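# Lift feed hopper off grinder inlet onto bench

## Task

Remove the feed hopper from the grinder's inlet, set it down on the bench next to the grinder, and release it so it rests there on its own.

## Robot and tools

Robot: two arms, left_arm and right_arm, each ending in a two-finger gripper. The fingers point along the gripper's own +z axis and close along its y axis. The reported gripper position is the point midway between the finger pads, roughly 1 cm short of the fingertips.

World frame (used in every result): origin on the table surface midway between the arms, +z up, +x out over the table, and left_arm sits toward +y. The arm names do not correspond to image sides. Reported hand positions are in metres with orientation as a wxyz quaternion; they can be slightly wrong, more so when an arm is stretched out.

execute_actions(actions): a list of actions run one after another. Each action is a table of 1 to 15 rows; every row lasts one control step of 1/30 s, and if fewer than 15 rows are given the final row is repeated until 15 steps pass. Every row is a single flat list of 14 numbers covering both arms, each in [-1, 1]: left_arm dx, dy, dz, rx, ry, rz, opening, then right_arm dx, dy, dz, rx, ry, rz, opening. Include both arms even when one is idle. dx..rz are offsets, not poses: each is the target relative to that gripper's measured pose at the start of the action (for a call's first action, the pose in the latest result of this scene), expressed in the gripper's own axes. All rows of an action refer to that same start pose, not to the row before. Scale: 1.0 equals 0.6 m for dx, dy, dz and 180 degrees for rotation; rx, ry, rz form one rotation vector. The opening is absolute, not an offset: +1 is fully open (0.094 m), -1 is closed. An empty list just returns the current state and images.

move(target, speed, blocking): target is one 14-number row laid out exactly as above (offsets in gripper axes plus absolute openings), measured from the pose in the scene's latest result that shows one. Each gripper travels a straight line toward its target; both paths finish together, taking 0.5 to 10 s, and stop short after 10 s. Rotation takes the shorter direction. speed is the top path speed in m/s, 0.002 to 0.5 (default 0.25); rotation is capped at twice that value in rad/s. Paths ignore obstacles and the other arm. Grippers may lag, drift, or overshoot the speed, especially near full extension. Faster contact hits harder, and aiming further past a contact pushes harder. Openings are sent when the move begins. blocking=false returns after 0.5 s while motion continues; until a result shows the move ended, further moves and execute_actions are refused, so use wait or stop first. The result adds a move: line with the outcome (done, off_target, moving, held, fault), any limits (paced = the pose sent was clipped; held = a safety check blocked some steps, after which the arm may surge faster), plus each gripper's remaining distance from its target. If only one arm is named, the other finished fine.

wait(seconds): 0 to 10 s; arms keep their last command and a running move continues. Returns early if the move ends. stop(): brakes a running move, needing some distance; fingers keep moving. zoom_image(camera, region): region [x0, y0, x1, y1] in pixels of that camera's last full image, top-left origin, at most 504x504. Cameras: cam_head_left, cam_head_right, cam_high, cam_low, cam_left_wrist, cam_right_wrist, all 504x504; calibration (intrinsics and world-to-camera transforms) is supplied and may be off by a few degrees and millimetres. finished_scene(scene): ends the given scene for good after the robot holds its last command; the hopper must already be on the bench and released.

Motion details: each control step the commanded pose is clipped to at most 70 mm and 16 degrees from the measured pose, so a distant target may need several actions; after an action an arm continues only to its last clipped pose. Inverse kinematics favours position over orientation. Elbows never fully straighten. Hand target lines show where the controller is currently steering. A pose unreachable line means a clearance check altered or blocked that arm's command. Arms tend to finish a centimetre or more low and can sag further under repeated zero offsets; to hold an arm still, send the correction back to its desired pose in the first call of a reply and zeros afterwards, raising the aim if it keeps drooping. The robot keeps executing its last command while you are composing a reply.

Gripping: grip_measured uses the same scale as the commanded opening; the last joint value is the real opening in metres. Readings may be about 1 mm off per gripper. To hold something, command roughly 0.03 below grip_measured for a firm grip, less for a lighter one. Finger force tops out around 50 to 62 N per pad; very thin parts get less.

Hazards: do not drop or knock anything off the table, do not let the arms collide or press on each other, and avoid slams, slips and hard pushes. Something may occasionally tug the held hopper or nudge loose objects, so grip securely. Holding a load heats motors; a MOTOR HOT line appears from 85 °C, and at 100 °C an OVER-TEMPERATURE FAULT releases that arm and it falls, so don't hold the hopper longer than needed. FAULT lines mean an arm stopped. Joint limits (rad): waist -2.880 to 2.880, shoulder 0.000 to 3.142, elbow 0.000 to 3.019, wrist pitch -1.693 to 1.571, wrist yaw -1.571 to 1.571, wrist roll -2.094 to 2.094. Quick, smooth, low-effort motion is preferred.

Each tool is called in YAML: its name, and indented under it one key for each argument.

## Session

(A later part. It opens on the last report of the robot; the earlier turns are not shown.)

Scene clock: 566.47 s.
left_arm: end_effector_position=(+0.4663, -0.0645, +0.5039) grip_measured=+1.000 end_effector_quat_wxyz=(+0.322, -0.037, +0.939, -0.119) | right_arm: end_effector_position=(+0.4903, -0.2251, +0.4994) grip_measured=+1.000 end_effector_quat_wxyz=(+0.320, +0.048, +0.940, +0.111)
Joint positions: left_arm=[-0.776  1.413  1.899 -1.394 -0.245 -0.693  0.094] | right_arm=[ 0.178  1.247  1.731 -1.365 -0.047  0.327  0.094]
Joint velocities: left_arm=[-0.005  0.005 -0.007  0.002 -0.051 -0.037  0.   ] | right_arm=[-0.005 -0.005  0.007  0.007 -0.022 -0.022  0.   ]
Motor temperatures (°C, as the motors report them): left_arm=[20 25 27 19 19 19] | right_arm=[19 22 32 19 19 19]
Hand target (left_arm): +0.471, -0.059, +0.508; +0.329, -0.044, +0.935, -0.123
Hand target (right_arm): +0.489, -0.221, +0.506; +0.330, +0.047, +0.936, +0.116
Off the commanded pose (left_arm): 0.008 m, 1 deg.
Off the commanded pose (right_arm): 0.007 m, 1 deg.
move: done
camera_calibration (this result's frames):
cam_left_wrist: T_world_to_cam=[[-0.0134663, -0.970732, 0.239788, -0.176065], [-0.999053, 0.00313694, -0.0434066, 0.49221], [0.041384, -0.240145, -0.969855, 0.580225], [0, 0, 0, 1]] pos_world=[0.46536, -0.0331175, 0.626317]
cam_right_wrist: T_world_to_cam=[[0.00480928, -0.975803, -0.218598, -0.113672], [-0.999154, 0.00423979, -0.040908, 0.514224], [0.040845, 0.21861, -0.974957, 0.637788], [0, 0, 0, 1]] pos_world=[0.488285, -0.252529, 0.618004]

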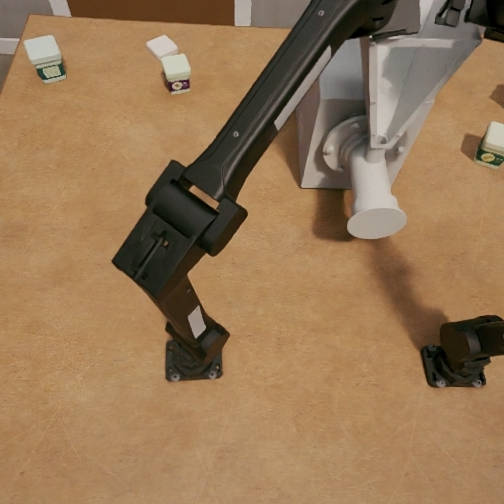

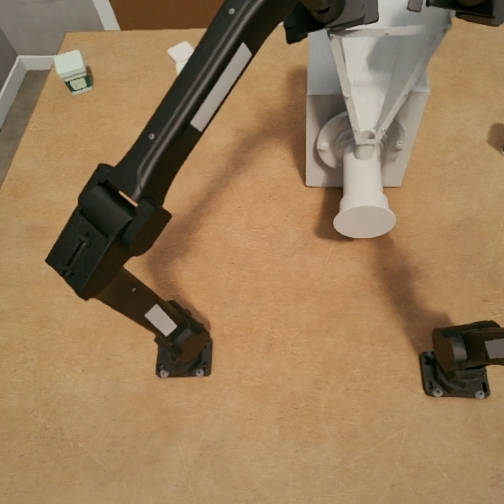

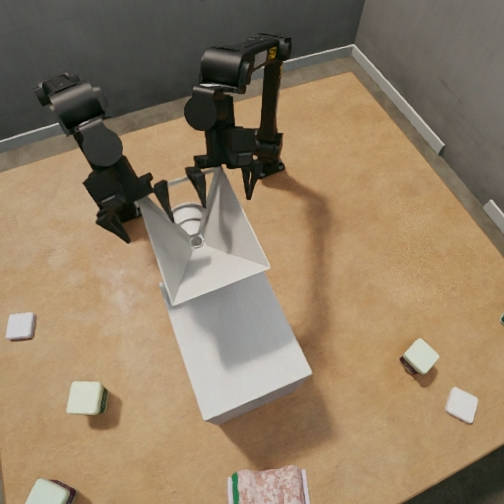

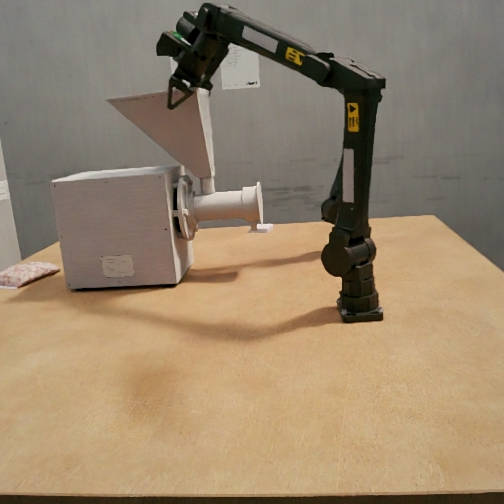

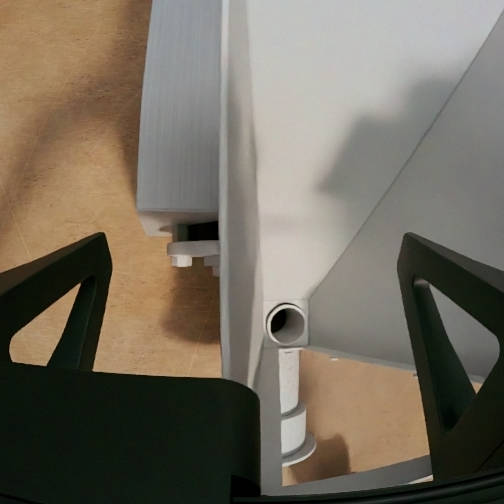

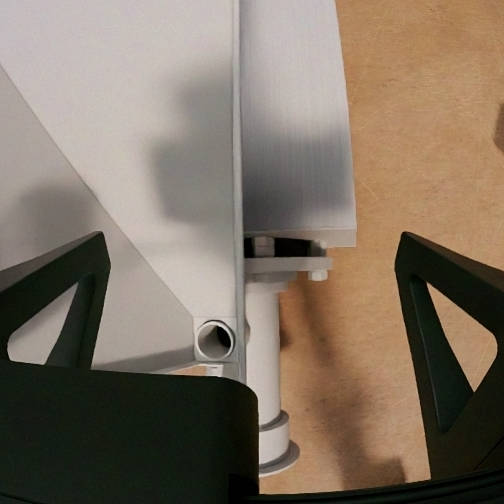

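move:
  target: [-0.0033,0.0157,0.0083,0,0,0,-0.3, 0.0127,0.0127,-0.0042,0,0,0,-0.3]
  speed: 0.05

Scene clock: 604.43 s.
left_arm: end_effector_position=(+0.4646, -0.0639, +0.5044) grip_measured=-0.297 end_effector_quat_wxyz=(+0.322, -0.037, +0.938, -0.127) | right_arm: end_effector_position=(+0.4867, -0.2198, +0.4960) grip_measured=-0.298 end_effector_quat_wxyz=(+0.318, +0.048, +0.941, +0.108)
Joint positions: left_arm=[-0.773  1.401  1.885 -1.381 -0.23  -0.694  0.033] | right_arm=[ 0.196  1.241  1.719 -1.364 -0.032  0.34   0.033]
Joint velocities: left_arm=[-0.015 -0.005  0.007 -0.002  0.007 -0.007  0.   ] | right_arm=[-0.015 -0.015  0.007  0.002  0.007  0.022 -0.   ]
Motor temperatures (°C, as the motors report them): left_arm=[20 25 25 19 19 19] | right_arm=[19 22 32 19 19 19]
Hand target (left_arm): +0.471, -0.056, +0.499; +0.322, -0.037, +0.939, -0.119
Hand target (right_arm): +0.483, -0.217, +0.499; +0.320, +0.047, +0.940, +0.111
Off the commanded pose (left_arm): 0.011 m, 1 deg.
Off the commanded pose (right_arm): 0.005 m, 0 deg.
move: off_target (left_arm)
camera_calibration (this result's frames):
cam_left_wrist: T_world_to_cam=[[-0.0183511, -0.96668, 0.255328, -0.180906], [-0.998975, 0.00715835, -0.0446972, 0.491431], [0.0413802, -0.255887, -0.965821, 0.577882], [0, 0, 0, 1]] pos_world=[0.463694, -0.0305233, 0.626286]
cam_right_wrist: T_world_to_cam=[[0.00267702, -0.976853, -0.213895, -0.110743], [-0.999353, 0.00506033, -0.0356179, 0.508101], [0.0358758, 0.213852, -0.976207, 0.635466], [0, 0, 0, 1]] pos_world=[0.48527, -0.246646, 0.614757]

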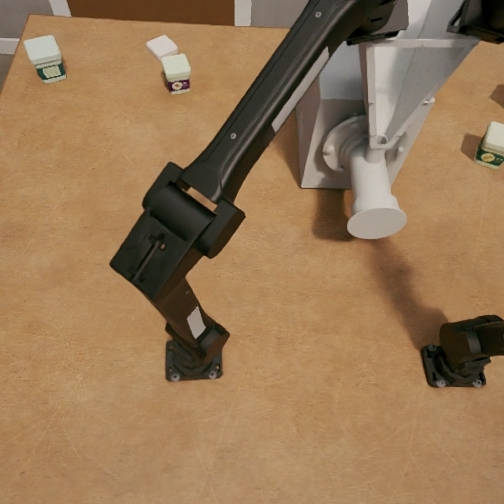

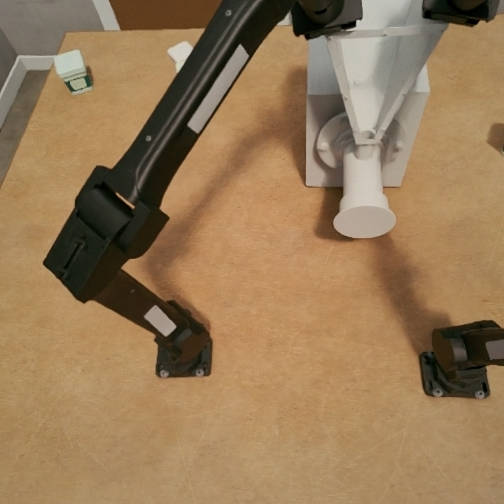

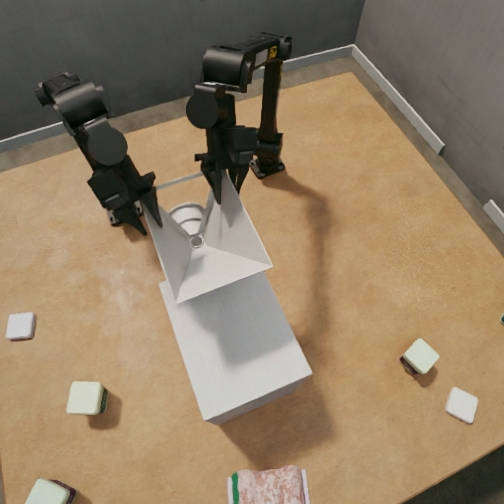

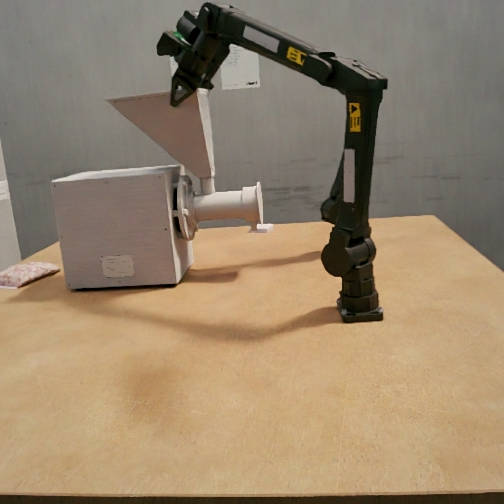

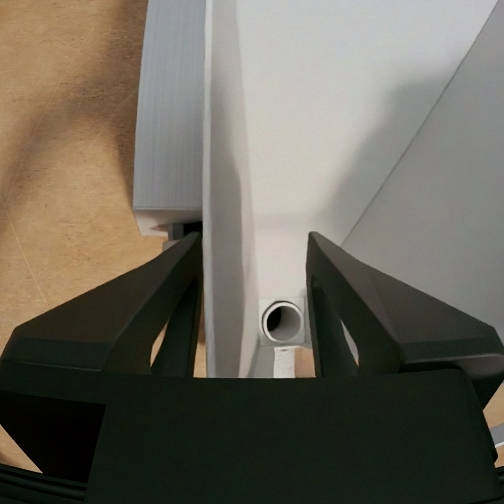

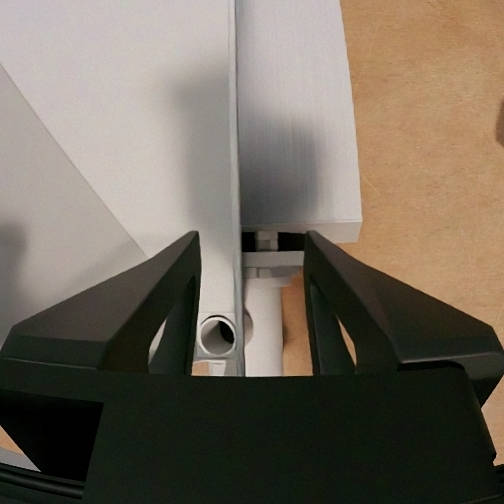

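move:
  target: [0.0065,0.0327,0.0187,0,0,0,-0.3, 0.0027,0.0055,-0.0068,0,0,0,-0.3]
  speed: 0.05

Scene clock: 622.10 s.
left_arm: end_effector_position=(+0.4625, -0.0544, +0.5026) grip_measured=-0.297 end_effector_quat_wxyz=(+0.329, -0.044, +0.932, -0.144) | right_arm: end_effector_position=(+0.4863, -0.2207, +0.4956) grip_measured=-0.298 end_effector_quat_wxyz=(+0.317, +0.049, +0.941, +0.106)
Joint positions: left_arm=[-0.753  1.356  1.821 -1.326 -0.206 -0.693  0.033] | right_arm=[ 0.196  1.241  1.719 -1.367 -0.028  0.341  0.033]
Joint velocities: left_arm=[-0.005 -0.005 -0.012 -0.002 -0.037  0.066 -0.   ] | right_arm=[ 0.005 -0.005  0.007  0.012 -0.066  0.066 -0.   ]
Motor temperatures (°C, as the motors report them): left_arm=[20 25 25 19 19 19] | right_arm=[19 22 32 19 19 19]
Hand target (left_arm): +0.469, -0.048, +0.489; +0.321, -0.037, +0.938, -0.127
Hand target (right_arm): +0.483, -0.217, +0.499; +0.318, +0.048, +0.941, +0.108
Off the commanded pose (left_arm): 0.017 m, 2 deg.
Off the commanded pose (right_arm): 0.006 m, 0 deg.
move: off_target (left_arm)
camera_calibration (this result's frames):
cam_left_wrist: T_world_to_cam=[[-0.0188845, -0.956647, 0.290637, -0.188245], [-0.998151, 0.00124278, -0.0607654, 0.496537], [0.0577698, -0.291247, -0.954902, 0.563694], [0, 0, 0, 1]] pos_world=[0.4595, -0.0165271, 0.623156]
cam_right_wrist: T_world_to_cam=[[-0.000913474, -0.977558, -0.210663, -0.111641], [-0.9994, 0.00818385, -0.0336427, 0.507503], [0.0346117, 0.210506, -0.97698, 0.63549], [0, 0, 0, 1]] pos_world=[0.485101, -0.247063, 0.614416]

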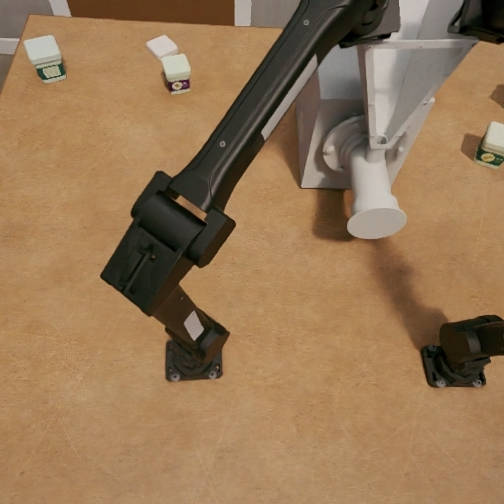

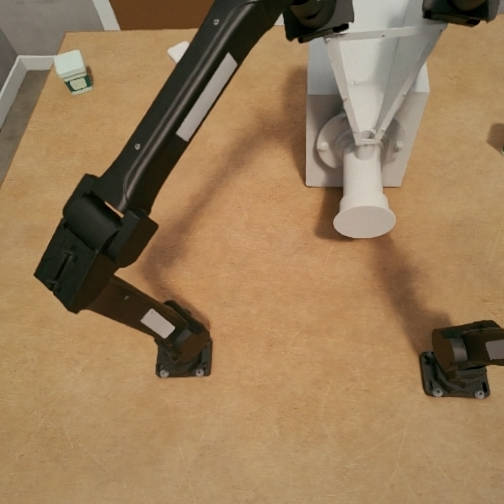

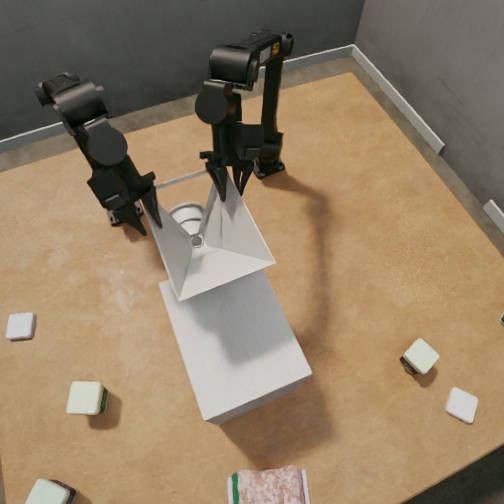

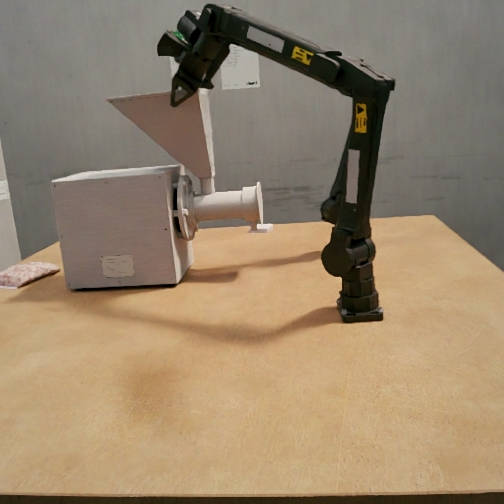

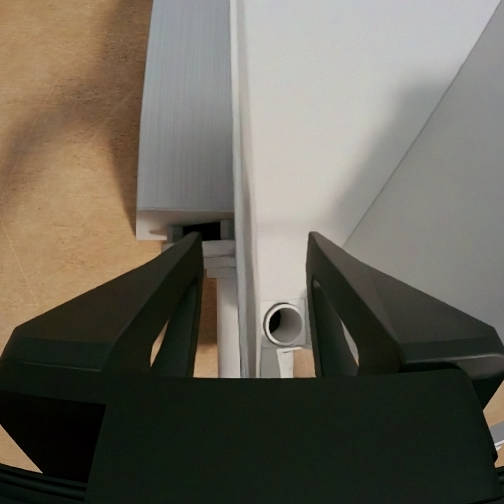

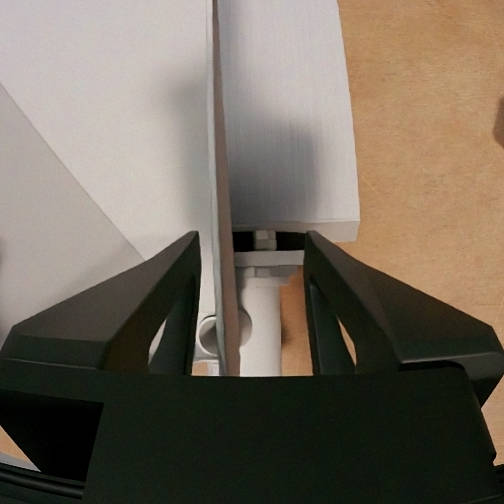

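execute_actions:
  actions:
    - [[-0.0078,-0.002,-0.0018,0,0,0,-0.3, 0.0038,0.0188,-0.0038,0,0,0,-0.3]]
    - [[-0.0078,-0.002,-0.0018,0,0,0,-0.4, 0.002,0.008,-0.006,0,0,0,-0.4],[-0.0078,-0.002,-0.0018,0,0,0,-0.45, 0.002,0.008,-0.006,0,0,0,-0.45],[-0.0078,-0.002,-0.0018,0,0,0,-0.5, 0.002,0.008,-0.006,0,0,0,-0.5],[-0.0078,-0.002,-0.0018,0,0,0,-0.55, 0.002,0.008,-0.006,0,0,0,-0.55],[-0.0078,-0.002,-0.0018,0,0,0,-0.6, 0.002,0.008,-0.006,0,0,0,-0.6],[-0.0078,-0.002,-0.0018,0,0,0,-0.65, 0.002,0.008,-0.006,0,0,0,-0.65],[-0.0078,-0.002,-0.0018,0,0,0,-0.7, 0.002,0.008,-0.006,0,0,0,-0.7]]

Scene clock: 644.50 s.
left_arm: end_effector_position=(+0.4621, -0.0550, +0.5029) grip_measured=-0.697 end_effector_quat_wxyz=(+0.328, -0.043, +0.932, -0.146) | right_arm: end_effector_position=(+0.4846, -0.2158, +0.4956) grip_measured=-0.698 end_effector_quat_wxyz=(+0.319, +0.050, +0.941, +0.099)
Joint positions: left_arm=[-0.753  1.356  1.822 -1.326 -0.202 -0.694  0.014] | right_arm=[ 0.219  1.24   1.719 -1.368  0.002  0.357  0.014]
Joint velocities: left_arm=[ 0.005 -0.015 -0.027 -0.012  0.022  0.007  0.   ] | right_arm=[-0.015 -0.015 -0.007  0.012  0.095 -0.081 -0.002]
Motor temperatures (°C, as the motors report them): left_arm=[20 24 25 19 19 19] | right_arm=[19 22 33 19 19 19]
Hand target (left_arm): +0.465, -0.055, +0.507; +0.329, -0.043, +0.932, -0.144
Hand target (right_arm): +0.482, -0.211, +0.499; +0.318, +0.049, +0.941, +0.102
Off the commanded pose (left_arm): 0.005 m, 0 deg.
Off the commanded pose (right_arm): 0.007 m, 0 deg.
camera_calibration (this result's frames):
cam_left_wrist: T_world_to_cam=[[-0.0204975, -0.9556, 0.293953, -0.189785], [-0.998241, 0.00320249, -0.0591968, 0.495555], [0.0556271, -0.29465, -0.953985, 0.564135], [0, 0, 0, 1]] pos_world=[0.459412, -0.0167235, 0.6233]
cam_right_wrist: T_world_to_cam=[[-0.00867008, -0.980196, -0.197838, -0.110011], [-0.999222, 0.0161037, -0.0359964, 0.508477], [0.0384695, 0.197372, -0.979573, 0.631147], [0, 0, 0, 1]] pos_world=[0.482848, -0.240591, 0.614793]

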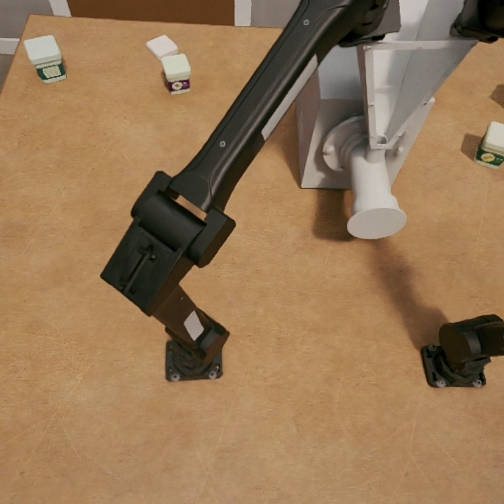

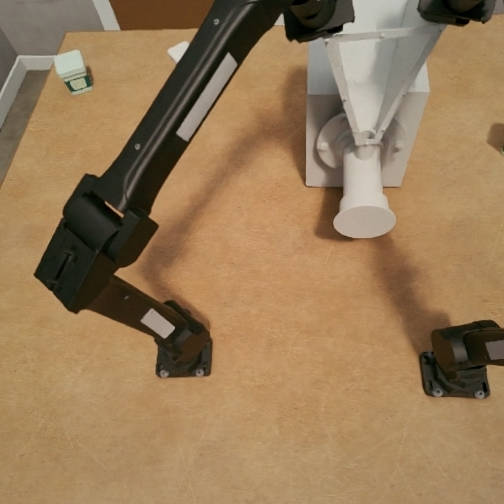

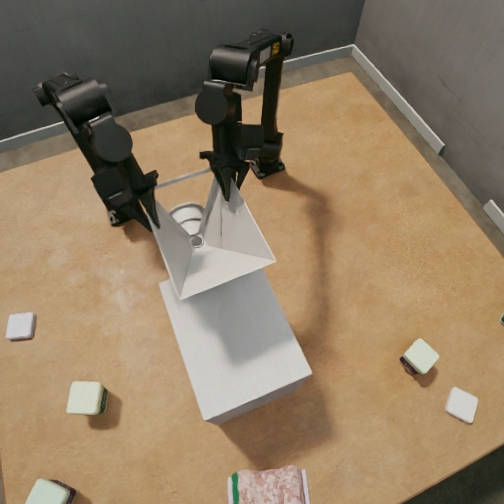

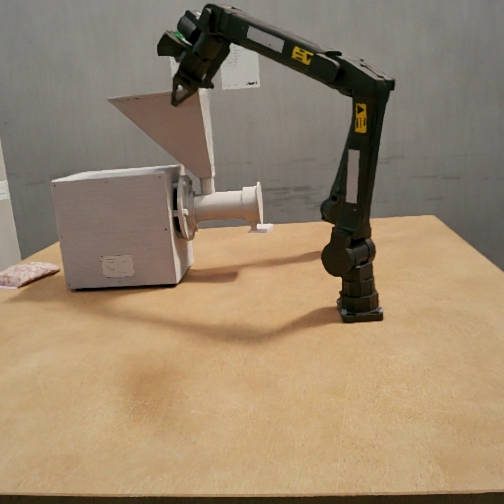

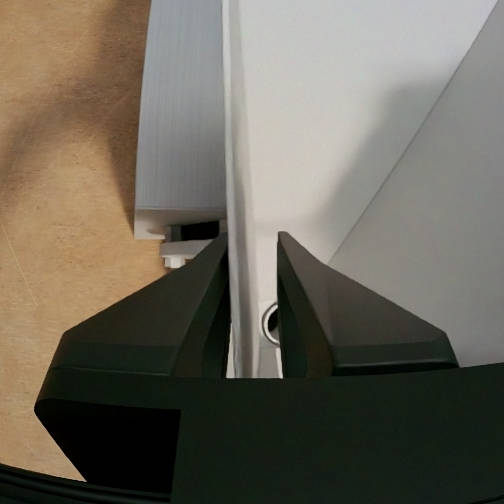

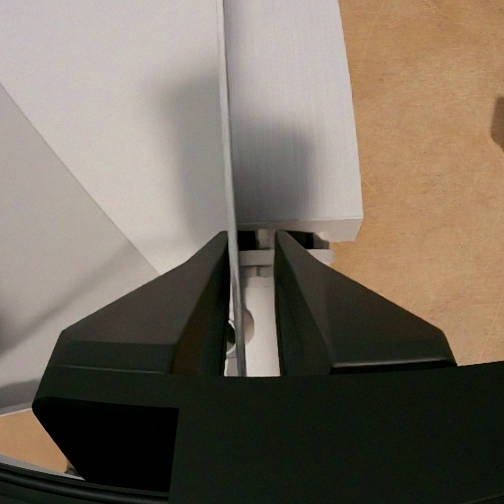

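move:
  target: [-0.0108,0.0138,-0.0058,-0.0193,0,-0.003,-0.7, 0.0022,0.0177,-0.0053,-0.0226,0,-0.007,-0.7]
  speed: 0.05

Scene clock: 677.13 s.
left_arm: end_effector_position=(+0.4609, -0.0452, +0.5003) grip_measured=-0.697 end_effector_quat_wxyz=(+0.326, -0.053, +0.936, -0.121) | right_arm: end_effector_position=(+0.4818, -0.2049, +0.4980) grip_measured=-0.698 end_effector_quat_wxyz=(+0.316, +0.032, +0.940, +0.127)
Joint positions: left_arm=[-0.753  1.36   1.831 -1.368 -0.243 -0.703  0.014] | right_arm=[ 0.219  1.235  1.716 -1.357 -0.063  0.341  0.014]
Joint velocities: left_arm=[ 0.005  0.015 -0.007 -0.007 -0.022 -0.037  0.   ] | right_arm=[-0.005  0.005 -0.002  0.017  0.037  0.022 -0.   ]
Motor temperatures (°C, as the motors report them): left_arm=[20 24 26 19 19 19] | right_arm=[19 22 33 19 19 19]
Hand target (left_arm): +0.465, -0.045, +0.507; +0.326, -0.058, +0.936, -0.119
Hand target (right_arm): +0.482, -0.206, +0.500; +0.322, +0.029, +0.938, +0.129
Off the commanded pose (left_arm): 0.008 m, 1 deg.
Off the commanded pose (right_arm): 0.002 m, 1 deg.
move: done
camera_calibration (this result's frames):
cam_left_wrist: T_world_to_cam=[[0.0146397, -0.967123, 0.253888, -0.17632], [-0.998411, -0.0279571, -0.0489252, 0.487672], [0.0544146, -0.252768, -0.965996, 0.573117], [0, 0, 0, 1]] pos_world=[0.458292, -0.0120232, 0.622254]
cam_right_wrist: T_world_to_cam=[[0.0443704, -0.970006, -0.238998, -0.101871], [-0.998584, -0.0360375, -0.0391258, 0.496207], [0.0293394, 0.240396, -0.970232, 0.64007], [0, 0, 0, 1]] pos_world=[0.481245, -0.234803, 0.616083]

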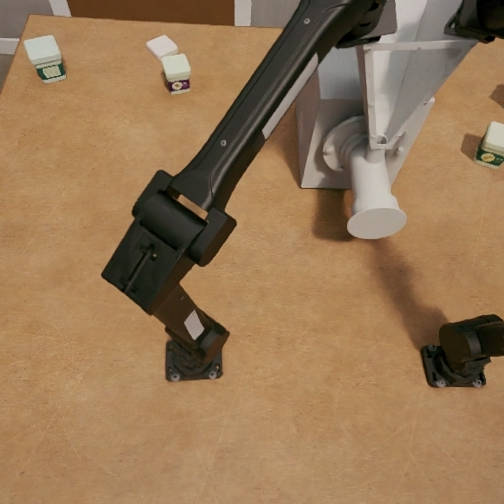

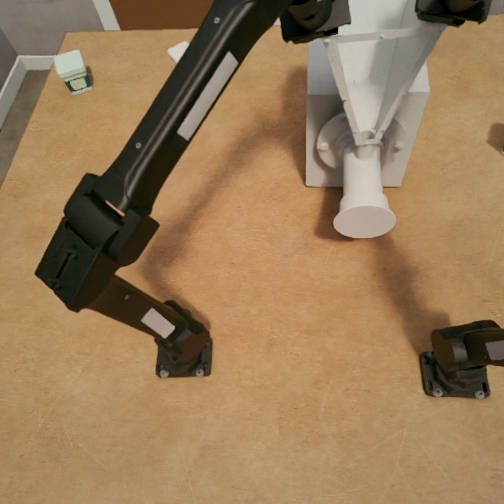

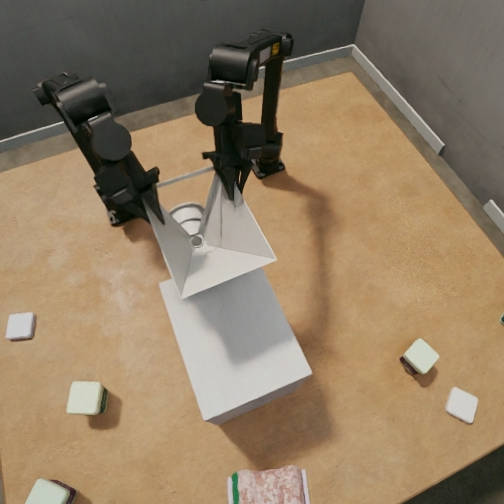

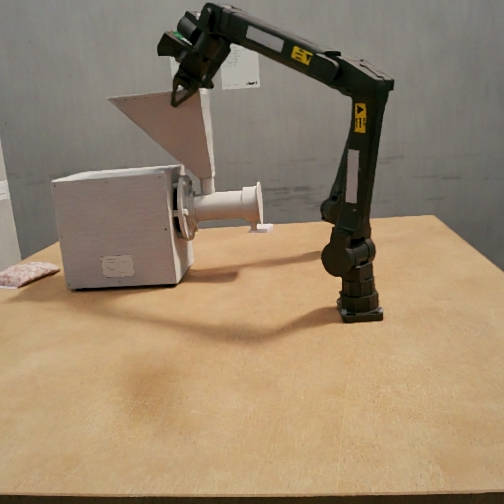

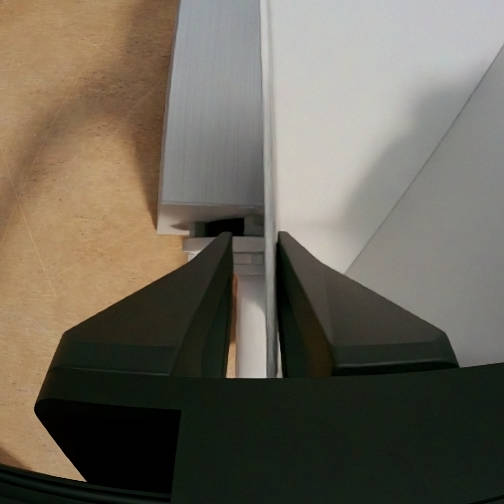

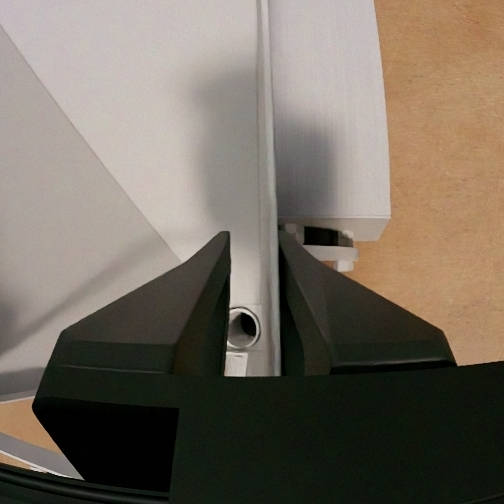

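execute_actions:
  actions:
    - [[-0.0097,-0.0108,-0.0017,0,0,0,-0.7, -0.0033,-0.0088,-0.0047,0,0,0,-0.7]]
    - [[-0.0097,-0.002,-0.003,0,0,0,-0.72, -0.003,0.0,-0.004,0,0,0,-0.72],[-0.0097,-0.002,-0.003,0,0,0,-0.75, -0.003,0.0,-0.004,0,0,0,-0.75],[-0.0097,-0.002,-0.003,0,0,0,-0.78, -0.003,0.0,-0.004,0,0,0,-0.78],[-0.0097,-0.002,-0.003,0,0,0,-0.8, -0.003,0.0,-0.004,0,0,0,-0.8],[-0.0097,-0.002,-0.003,0,0,0,-0.82, -0.003,0.0,-0.004,0,0,0,-0.82]]

Scene clock: 700.10 s.
left_arm: end_effector_position=(+0.4608, -0.0471, +0.5005) grip_measured=-0.816 end_effector_quat_wxyz=(+0.324, -0.052, +0.936, -0.125) | right_arm: end_effector_position=(+0.4820, -0.2066, +0.4979) grip_measured=-0.818 end_effector_quat_wxyz=(+0.315, +0.031, +0.940, +0.129)
Joint positions: left_arm=[-0.753  1.361  1.833 -1.366 -0.234 -0.703  0.009] | right_arm=[ 0.212  1.235  1.716 -1.359 -0.072  0.336  0.009]
Joint velocities: left_arm=[ 0.015 -0.005 -0.012 -0.002 -0.051  0.007 -0.   ] | right_arm=[-0.005 -0.015 -0.007  0.002  0.007  0.007 -0.001]
Motor temperatures (°C, as the motors report them): left_arm=[20 24 28 19 19 19] | right_arm=[19 22 33 19 19 19]
Hand target (left_arm): +0.465, -0.045, +0.506; +0.326, -0.053, +0.936, -0.121
Hand target (right_arm): +0.482, -0.207, +0.501; +0.316, +0.031, +0.939, +0.129
Off the commanded pose (left_arm): 0.007 m, 1 deg.
Off the commanded pose (right_arm): 0.003 m, 0 deg.
camera_calibration (this result's frames):
cam_left_wrist: T_world_to_cam=[[0.00980078, -0.96539, 0.260626, -0.179302], [-0.998683, -0.0225756, -0.0460673, 0.486543], [0.0503567, -0.259831, -0.96434, 0.573535], [0, 0, 0, 1]] pos_world=[0.458778, -0.0130898, 0.622228]
cam_right_wrist: T_world_to_cam=[[0.0461302, -0.969203, -0.241905, -0.102814], [-0.998574, -0.0382241, -0.0372769, 0.49491], [0.0268823, 0.24328, -0.969584, 0.641776], [0, 0, 0, 1]] pos_world=[0.481694, -0.236861, 0.615833]

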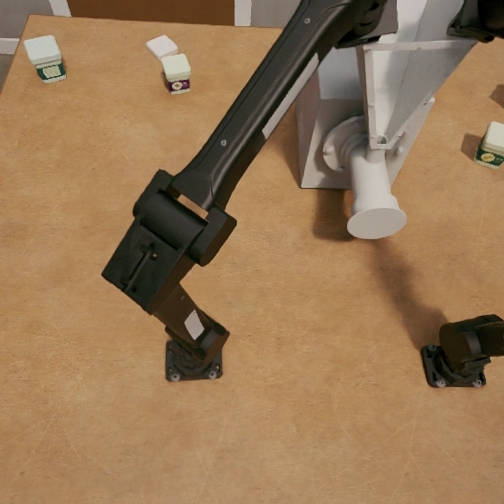

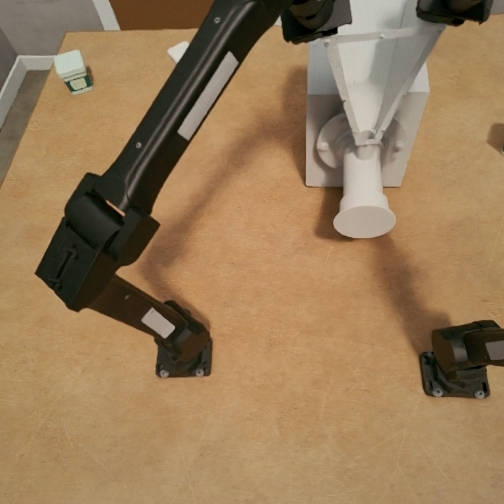

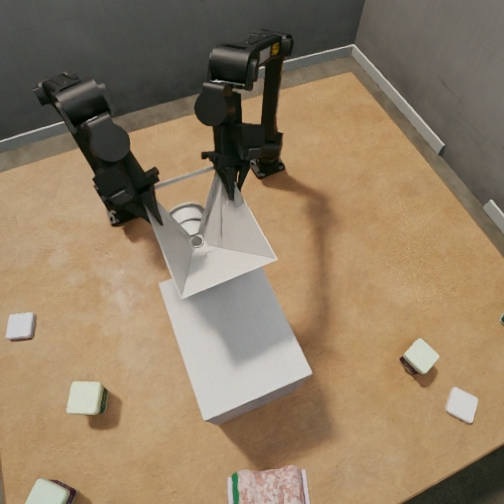

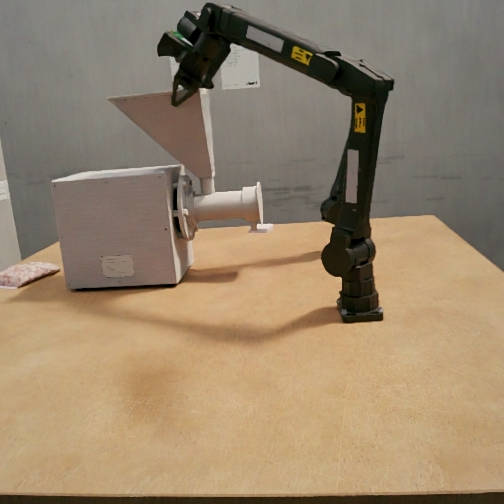

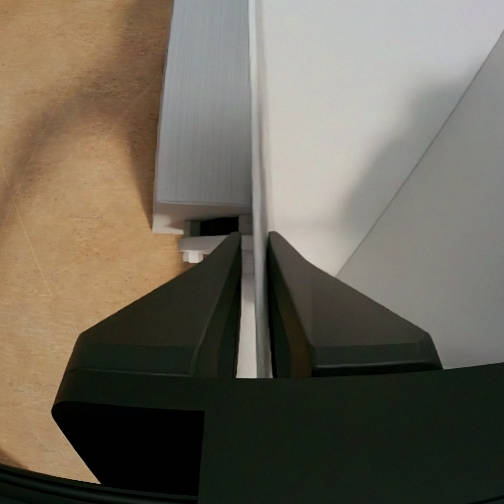

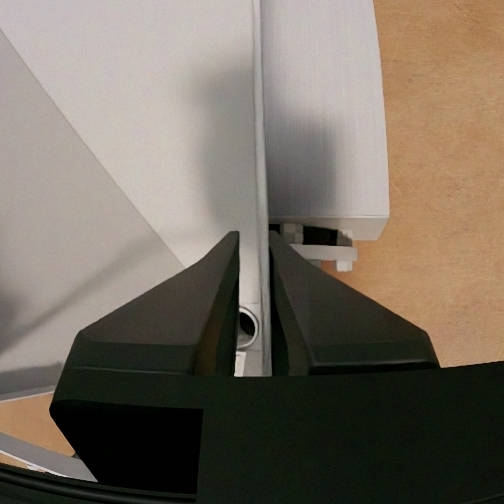

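execute_actions:
  actions:
    - [[-0.0088,-0.0157,-0.0008,0,0,0,-0.82, -0.0048,-0.0115,-0.0067,0,0,0,-0.82]]

Scene clock: 706.77 s.
left_arm: end_effector_position=(+0.4618, -0.0483, +0.5011) grip_measured=-0.817 end_effector_quat_wxyz=(+0.324, -0.051, +0.936, -0.124) | right_arm: end_effector_position=(+0.4823, -0.2108, +0.4974) grip_measured=-0.818 end_effector_quat_wxyz=(+0.313, +0.031, +0.940, +0.130)
Joint positions: left_arm=[-0.754  1.367  1.841 -1.369 -0.235 -0.703  0.009] | right_arm=[ 0.198  1.235  1.716 -1.363 -0.084  0.326  0.009]
Joint velocities: left_arm=[-0.005  0.005 -0.002 -0.007 -0.037  0.022 -0.   ] | right_arm=[-0.015 -0.015 -0.012  0.012 -0.037  0.007  0.001]
Motor temperatures (°C, as the motors report them): left_arm=[20 24 27 19 19 19] | right_arm=[19 22 33 19 19 19]
Hand target (left_arm): +0.464, -0.055, +0.506; +0.325, -0.051, +0.936, -0.125
Hand target (right_arm): +0.482, -0.215, +0.501; +0.315, +0.031, +0.940, +0.129
Off the commanded pose (left_arm): 0.009 m, 0 deg.
Off the commanded pose (right_arm): 0.005 m, 0 deg.
camera_calibration (this result's frames):
cam_left_wrist: T_world_to_cam=[[0.00947364, -0.965761, 0.259259, -0.17985], [-0.998708, -0.0220827, -0.0457658, 0.487372], [0.049924, -0.25849, -0.964723, 0.57417], [0, 0, 0, 1]] pos_world=[0.459782, -0.0145128, 0.622848]
cam_right_wrist: T_world_to_cam=[[0.046235, -0.968477, -0.244773, -0.105496], [-0.998669, -0.0392018, -0.0335306, 0.493054], [0.0228781, 0.245997, -0.969, 0.64455], [0, 0, 0, 1]] pos_world=[0.482529, -0.2414, 0.615279]

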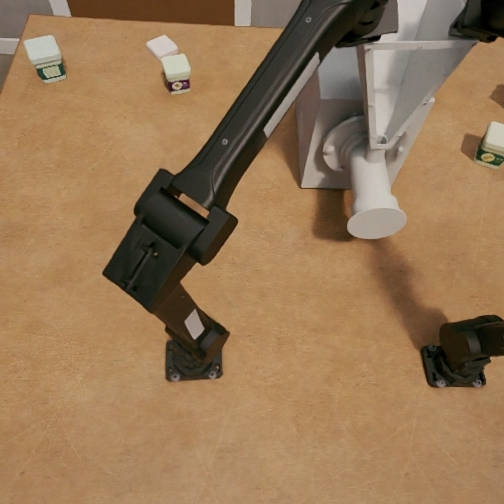

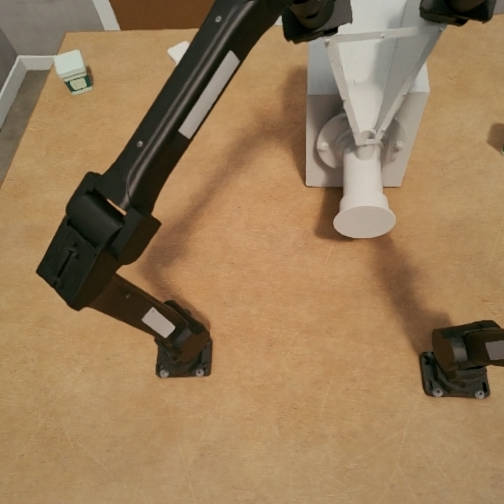

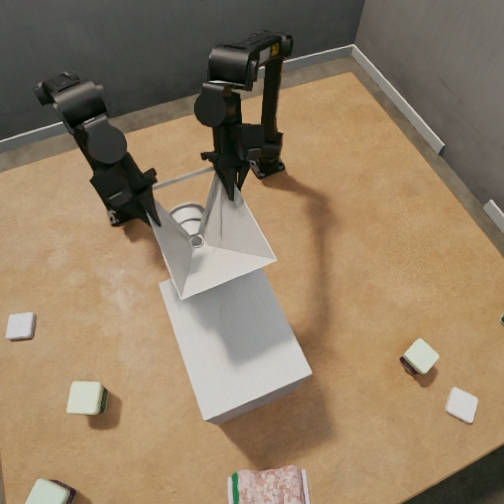

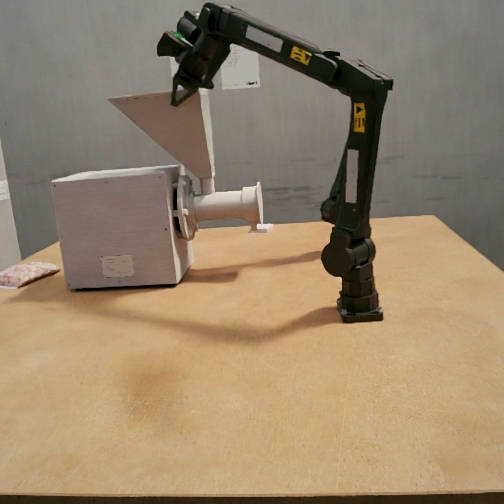

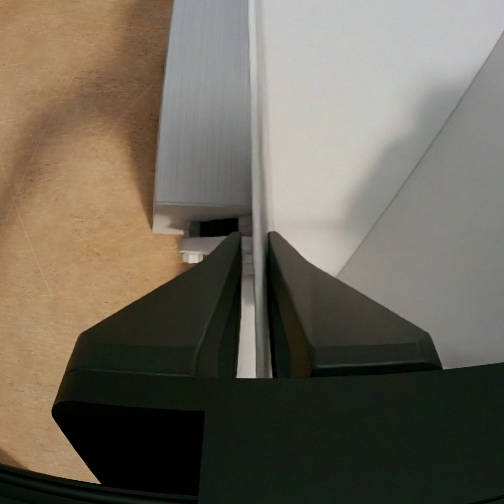

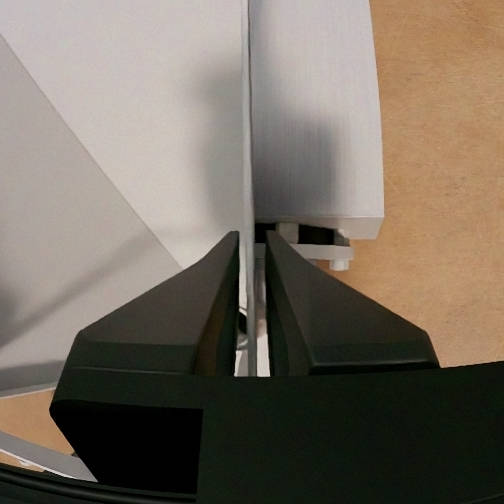

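execute_actions:
  actions:
    - [[-0.0088,-0.012,-0.0008,0,0,0,-0.84, -0.004,-0.004,-0.006,0,0,0,-0.85],[-0.0088,-0.012,-0.0008,0,0,0,-0.86, -0.004,-0.004,-0.006,0,0,0,-0.88],[-0.0088,-0.012,-0.0008,0,0,0,-0.88, -0.004,-0.004,-0.006,0,0,0,-0.9],[-0.0088,-0.012,-0.0008,0,0,0,-0.9, -0.004,-0.004,-0.006,0,0,0,-0.92],[-0.0088,-0.012,-0.0008,0,0,0,-0.91, -0.004,-0.004,-0.006,0,0,0,-0.94],[-0.0088,-0.012,-0.0008,0,0,0,-0.92, -0.004,-0.004,-0.006,0,0,0,-0.96],[-0.0088,-0.012,-0.0008,0,0,0,-0.93, -0.004,-0.004,-0.006,0,0,0,-0.98],[-0.0088,-0.012,-0.0008,0,0,0,-0.94, -0.004,-0.004,-0.006,0,0,0,-1],[-0.0088,-0.012,-0.0008,0,0,0,-0.95, -0.004,-0.004,-0.006,0,0,0,-1],[-0.0088,-0.012,-0.0008,0,0,0,-0.96, -0.004,-0.004,-0.006,0,0,0,-1],[-0.0088,-0.012,-0.0008,0,0,0,-0.97, -0.004,-0.004,-0.006,0,0,0,-1],[-0.0088,-0.012,-0.0008,0,0,0,-0.98, -0.004,-0.004,-0.006,0,0,0,-1],[-0.0088,-0.012,-0.0008,0,0,0,-0.99, -0.004,-0.004,-0.006,0,0,0,-1],[-0.0088,-0.012,-0.0008,0,0,0,-1, -0.004,-0.004,-0.006,0,0,0,-1]]
    - [[-0.0088,-0.004,-0.0008,0,0,0,-1, -0.004,0.0,-0.006,0,0,0,-1]]

Scene clock: 719.00 s.
left_arm: end_effector_position=(+0.4620, -0.0529, +0.5021) grip_measured=-0.971 end_effector_quat_wxyz=(+0.318, -0.076, +0.935, -0.141) | right_arm: end_effector_position=(+0.4814, -0.2117, +0.4966) grip_measured=-0.972 end_effector_quat_wxyz=(+0.310, +0.029, +0.941, +0.131)
Joint positions: left_arm=[-0.756  1.371  1.847 -1.365 -0.22  -0.763  0.001] | right_arm=[ 0.194  1.235  1.716 -1.368 -0.092  0.319  0.001]
Joint velocities: left_arm=[-0.005  0.005 -0.012 -0.012  0.037 -0.022  0.001] | right_arm=[-0.005  0.005 -0.002  0.002 -0.037 -0.037  0.   ]
Motor temperatures (°C, as the motors report them): left_arm=[20 24 28 19 19 19] | right_arm=[19 22 33 19 19 19]
Hand target (left_arm): +0.466, -0.053, +0.506; +0.320, -0.069, +0.935, -0.137
Hand target (right_arm): +0.481, -0.213, +0.501; +0.311, +0.029, +0.941, +0.132
Off the commanded pose (left_arm): 0.006 m, 1 deg.
Off the commanded pose (right_arm): 0.005 m, 0 deg.
camera_calibration (this result's frames):
cam_left_wrist: T_world_to_cam=[[0.0464442, -0.950918, 0.305938, -0.224205], [-0.997898, -0.0580216, -0.0288527, 0.476762], [0.0451876, -0.303955, -0.951614, 0.567149], [0, 0, 0, 1]] pos_world=[0.460545, -0.01315, 0.622055]
cam_right_wrist: T_world_to_cam=[[0.0509728, -0.968137, -0.245179, -0.108465], [-0.998568, -0.0454111, -0.0282879, 0.488095], [0.0162527, 0.24627, -0.969065, 0.647283], [0, 0, 0, 1]] pos_world=[0.482405, -0.242251, 0.614473]

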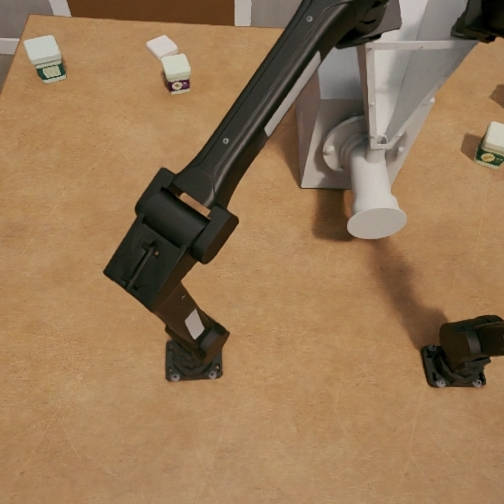

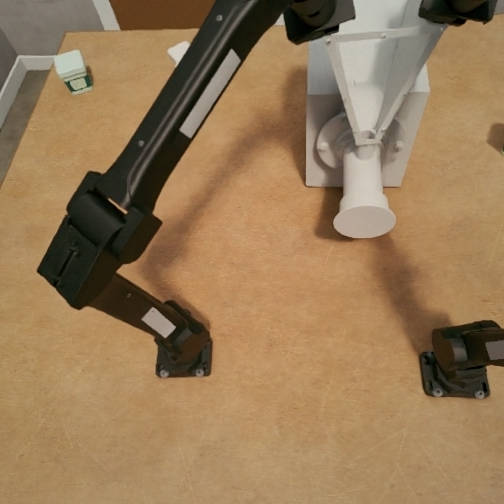

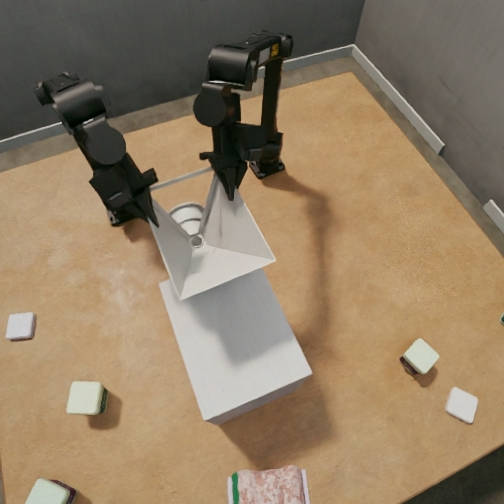

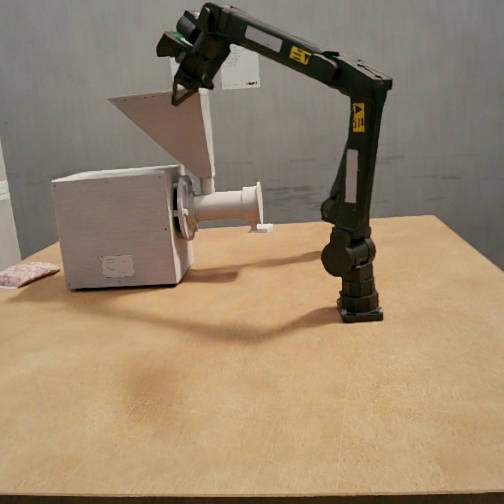

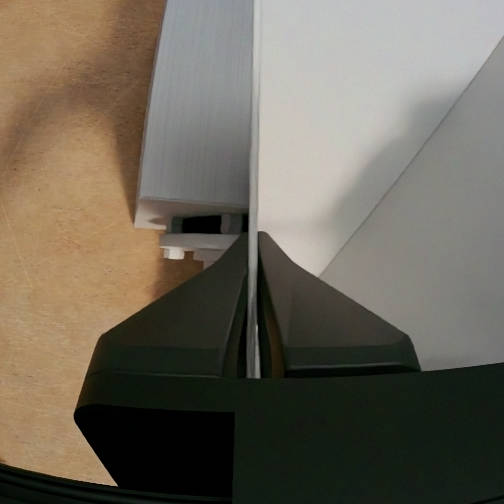

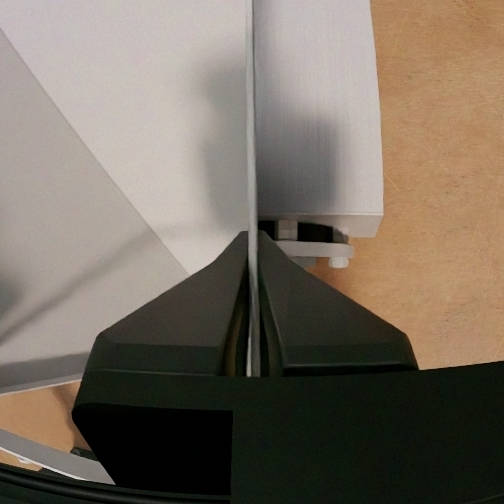

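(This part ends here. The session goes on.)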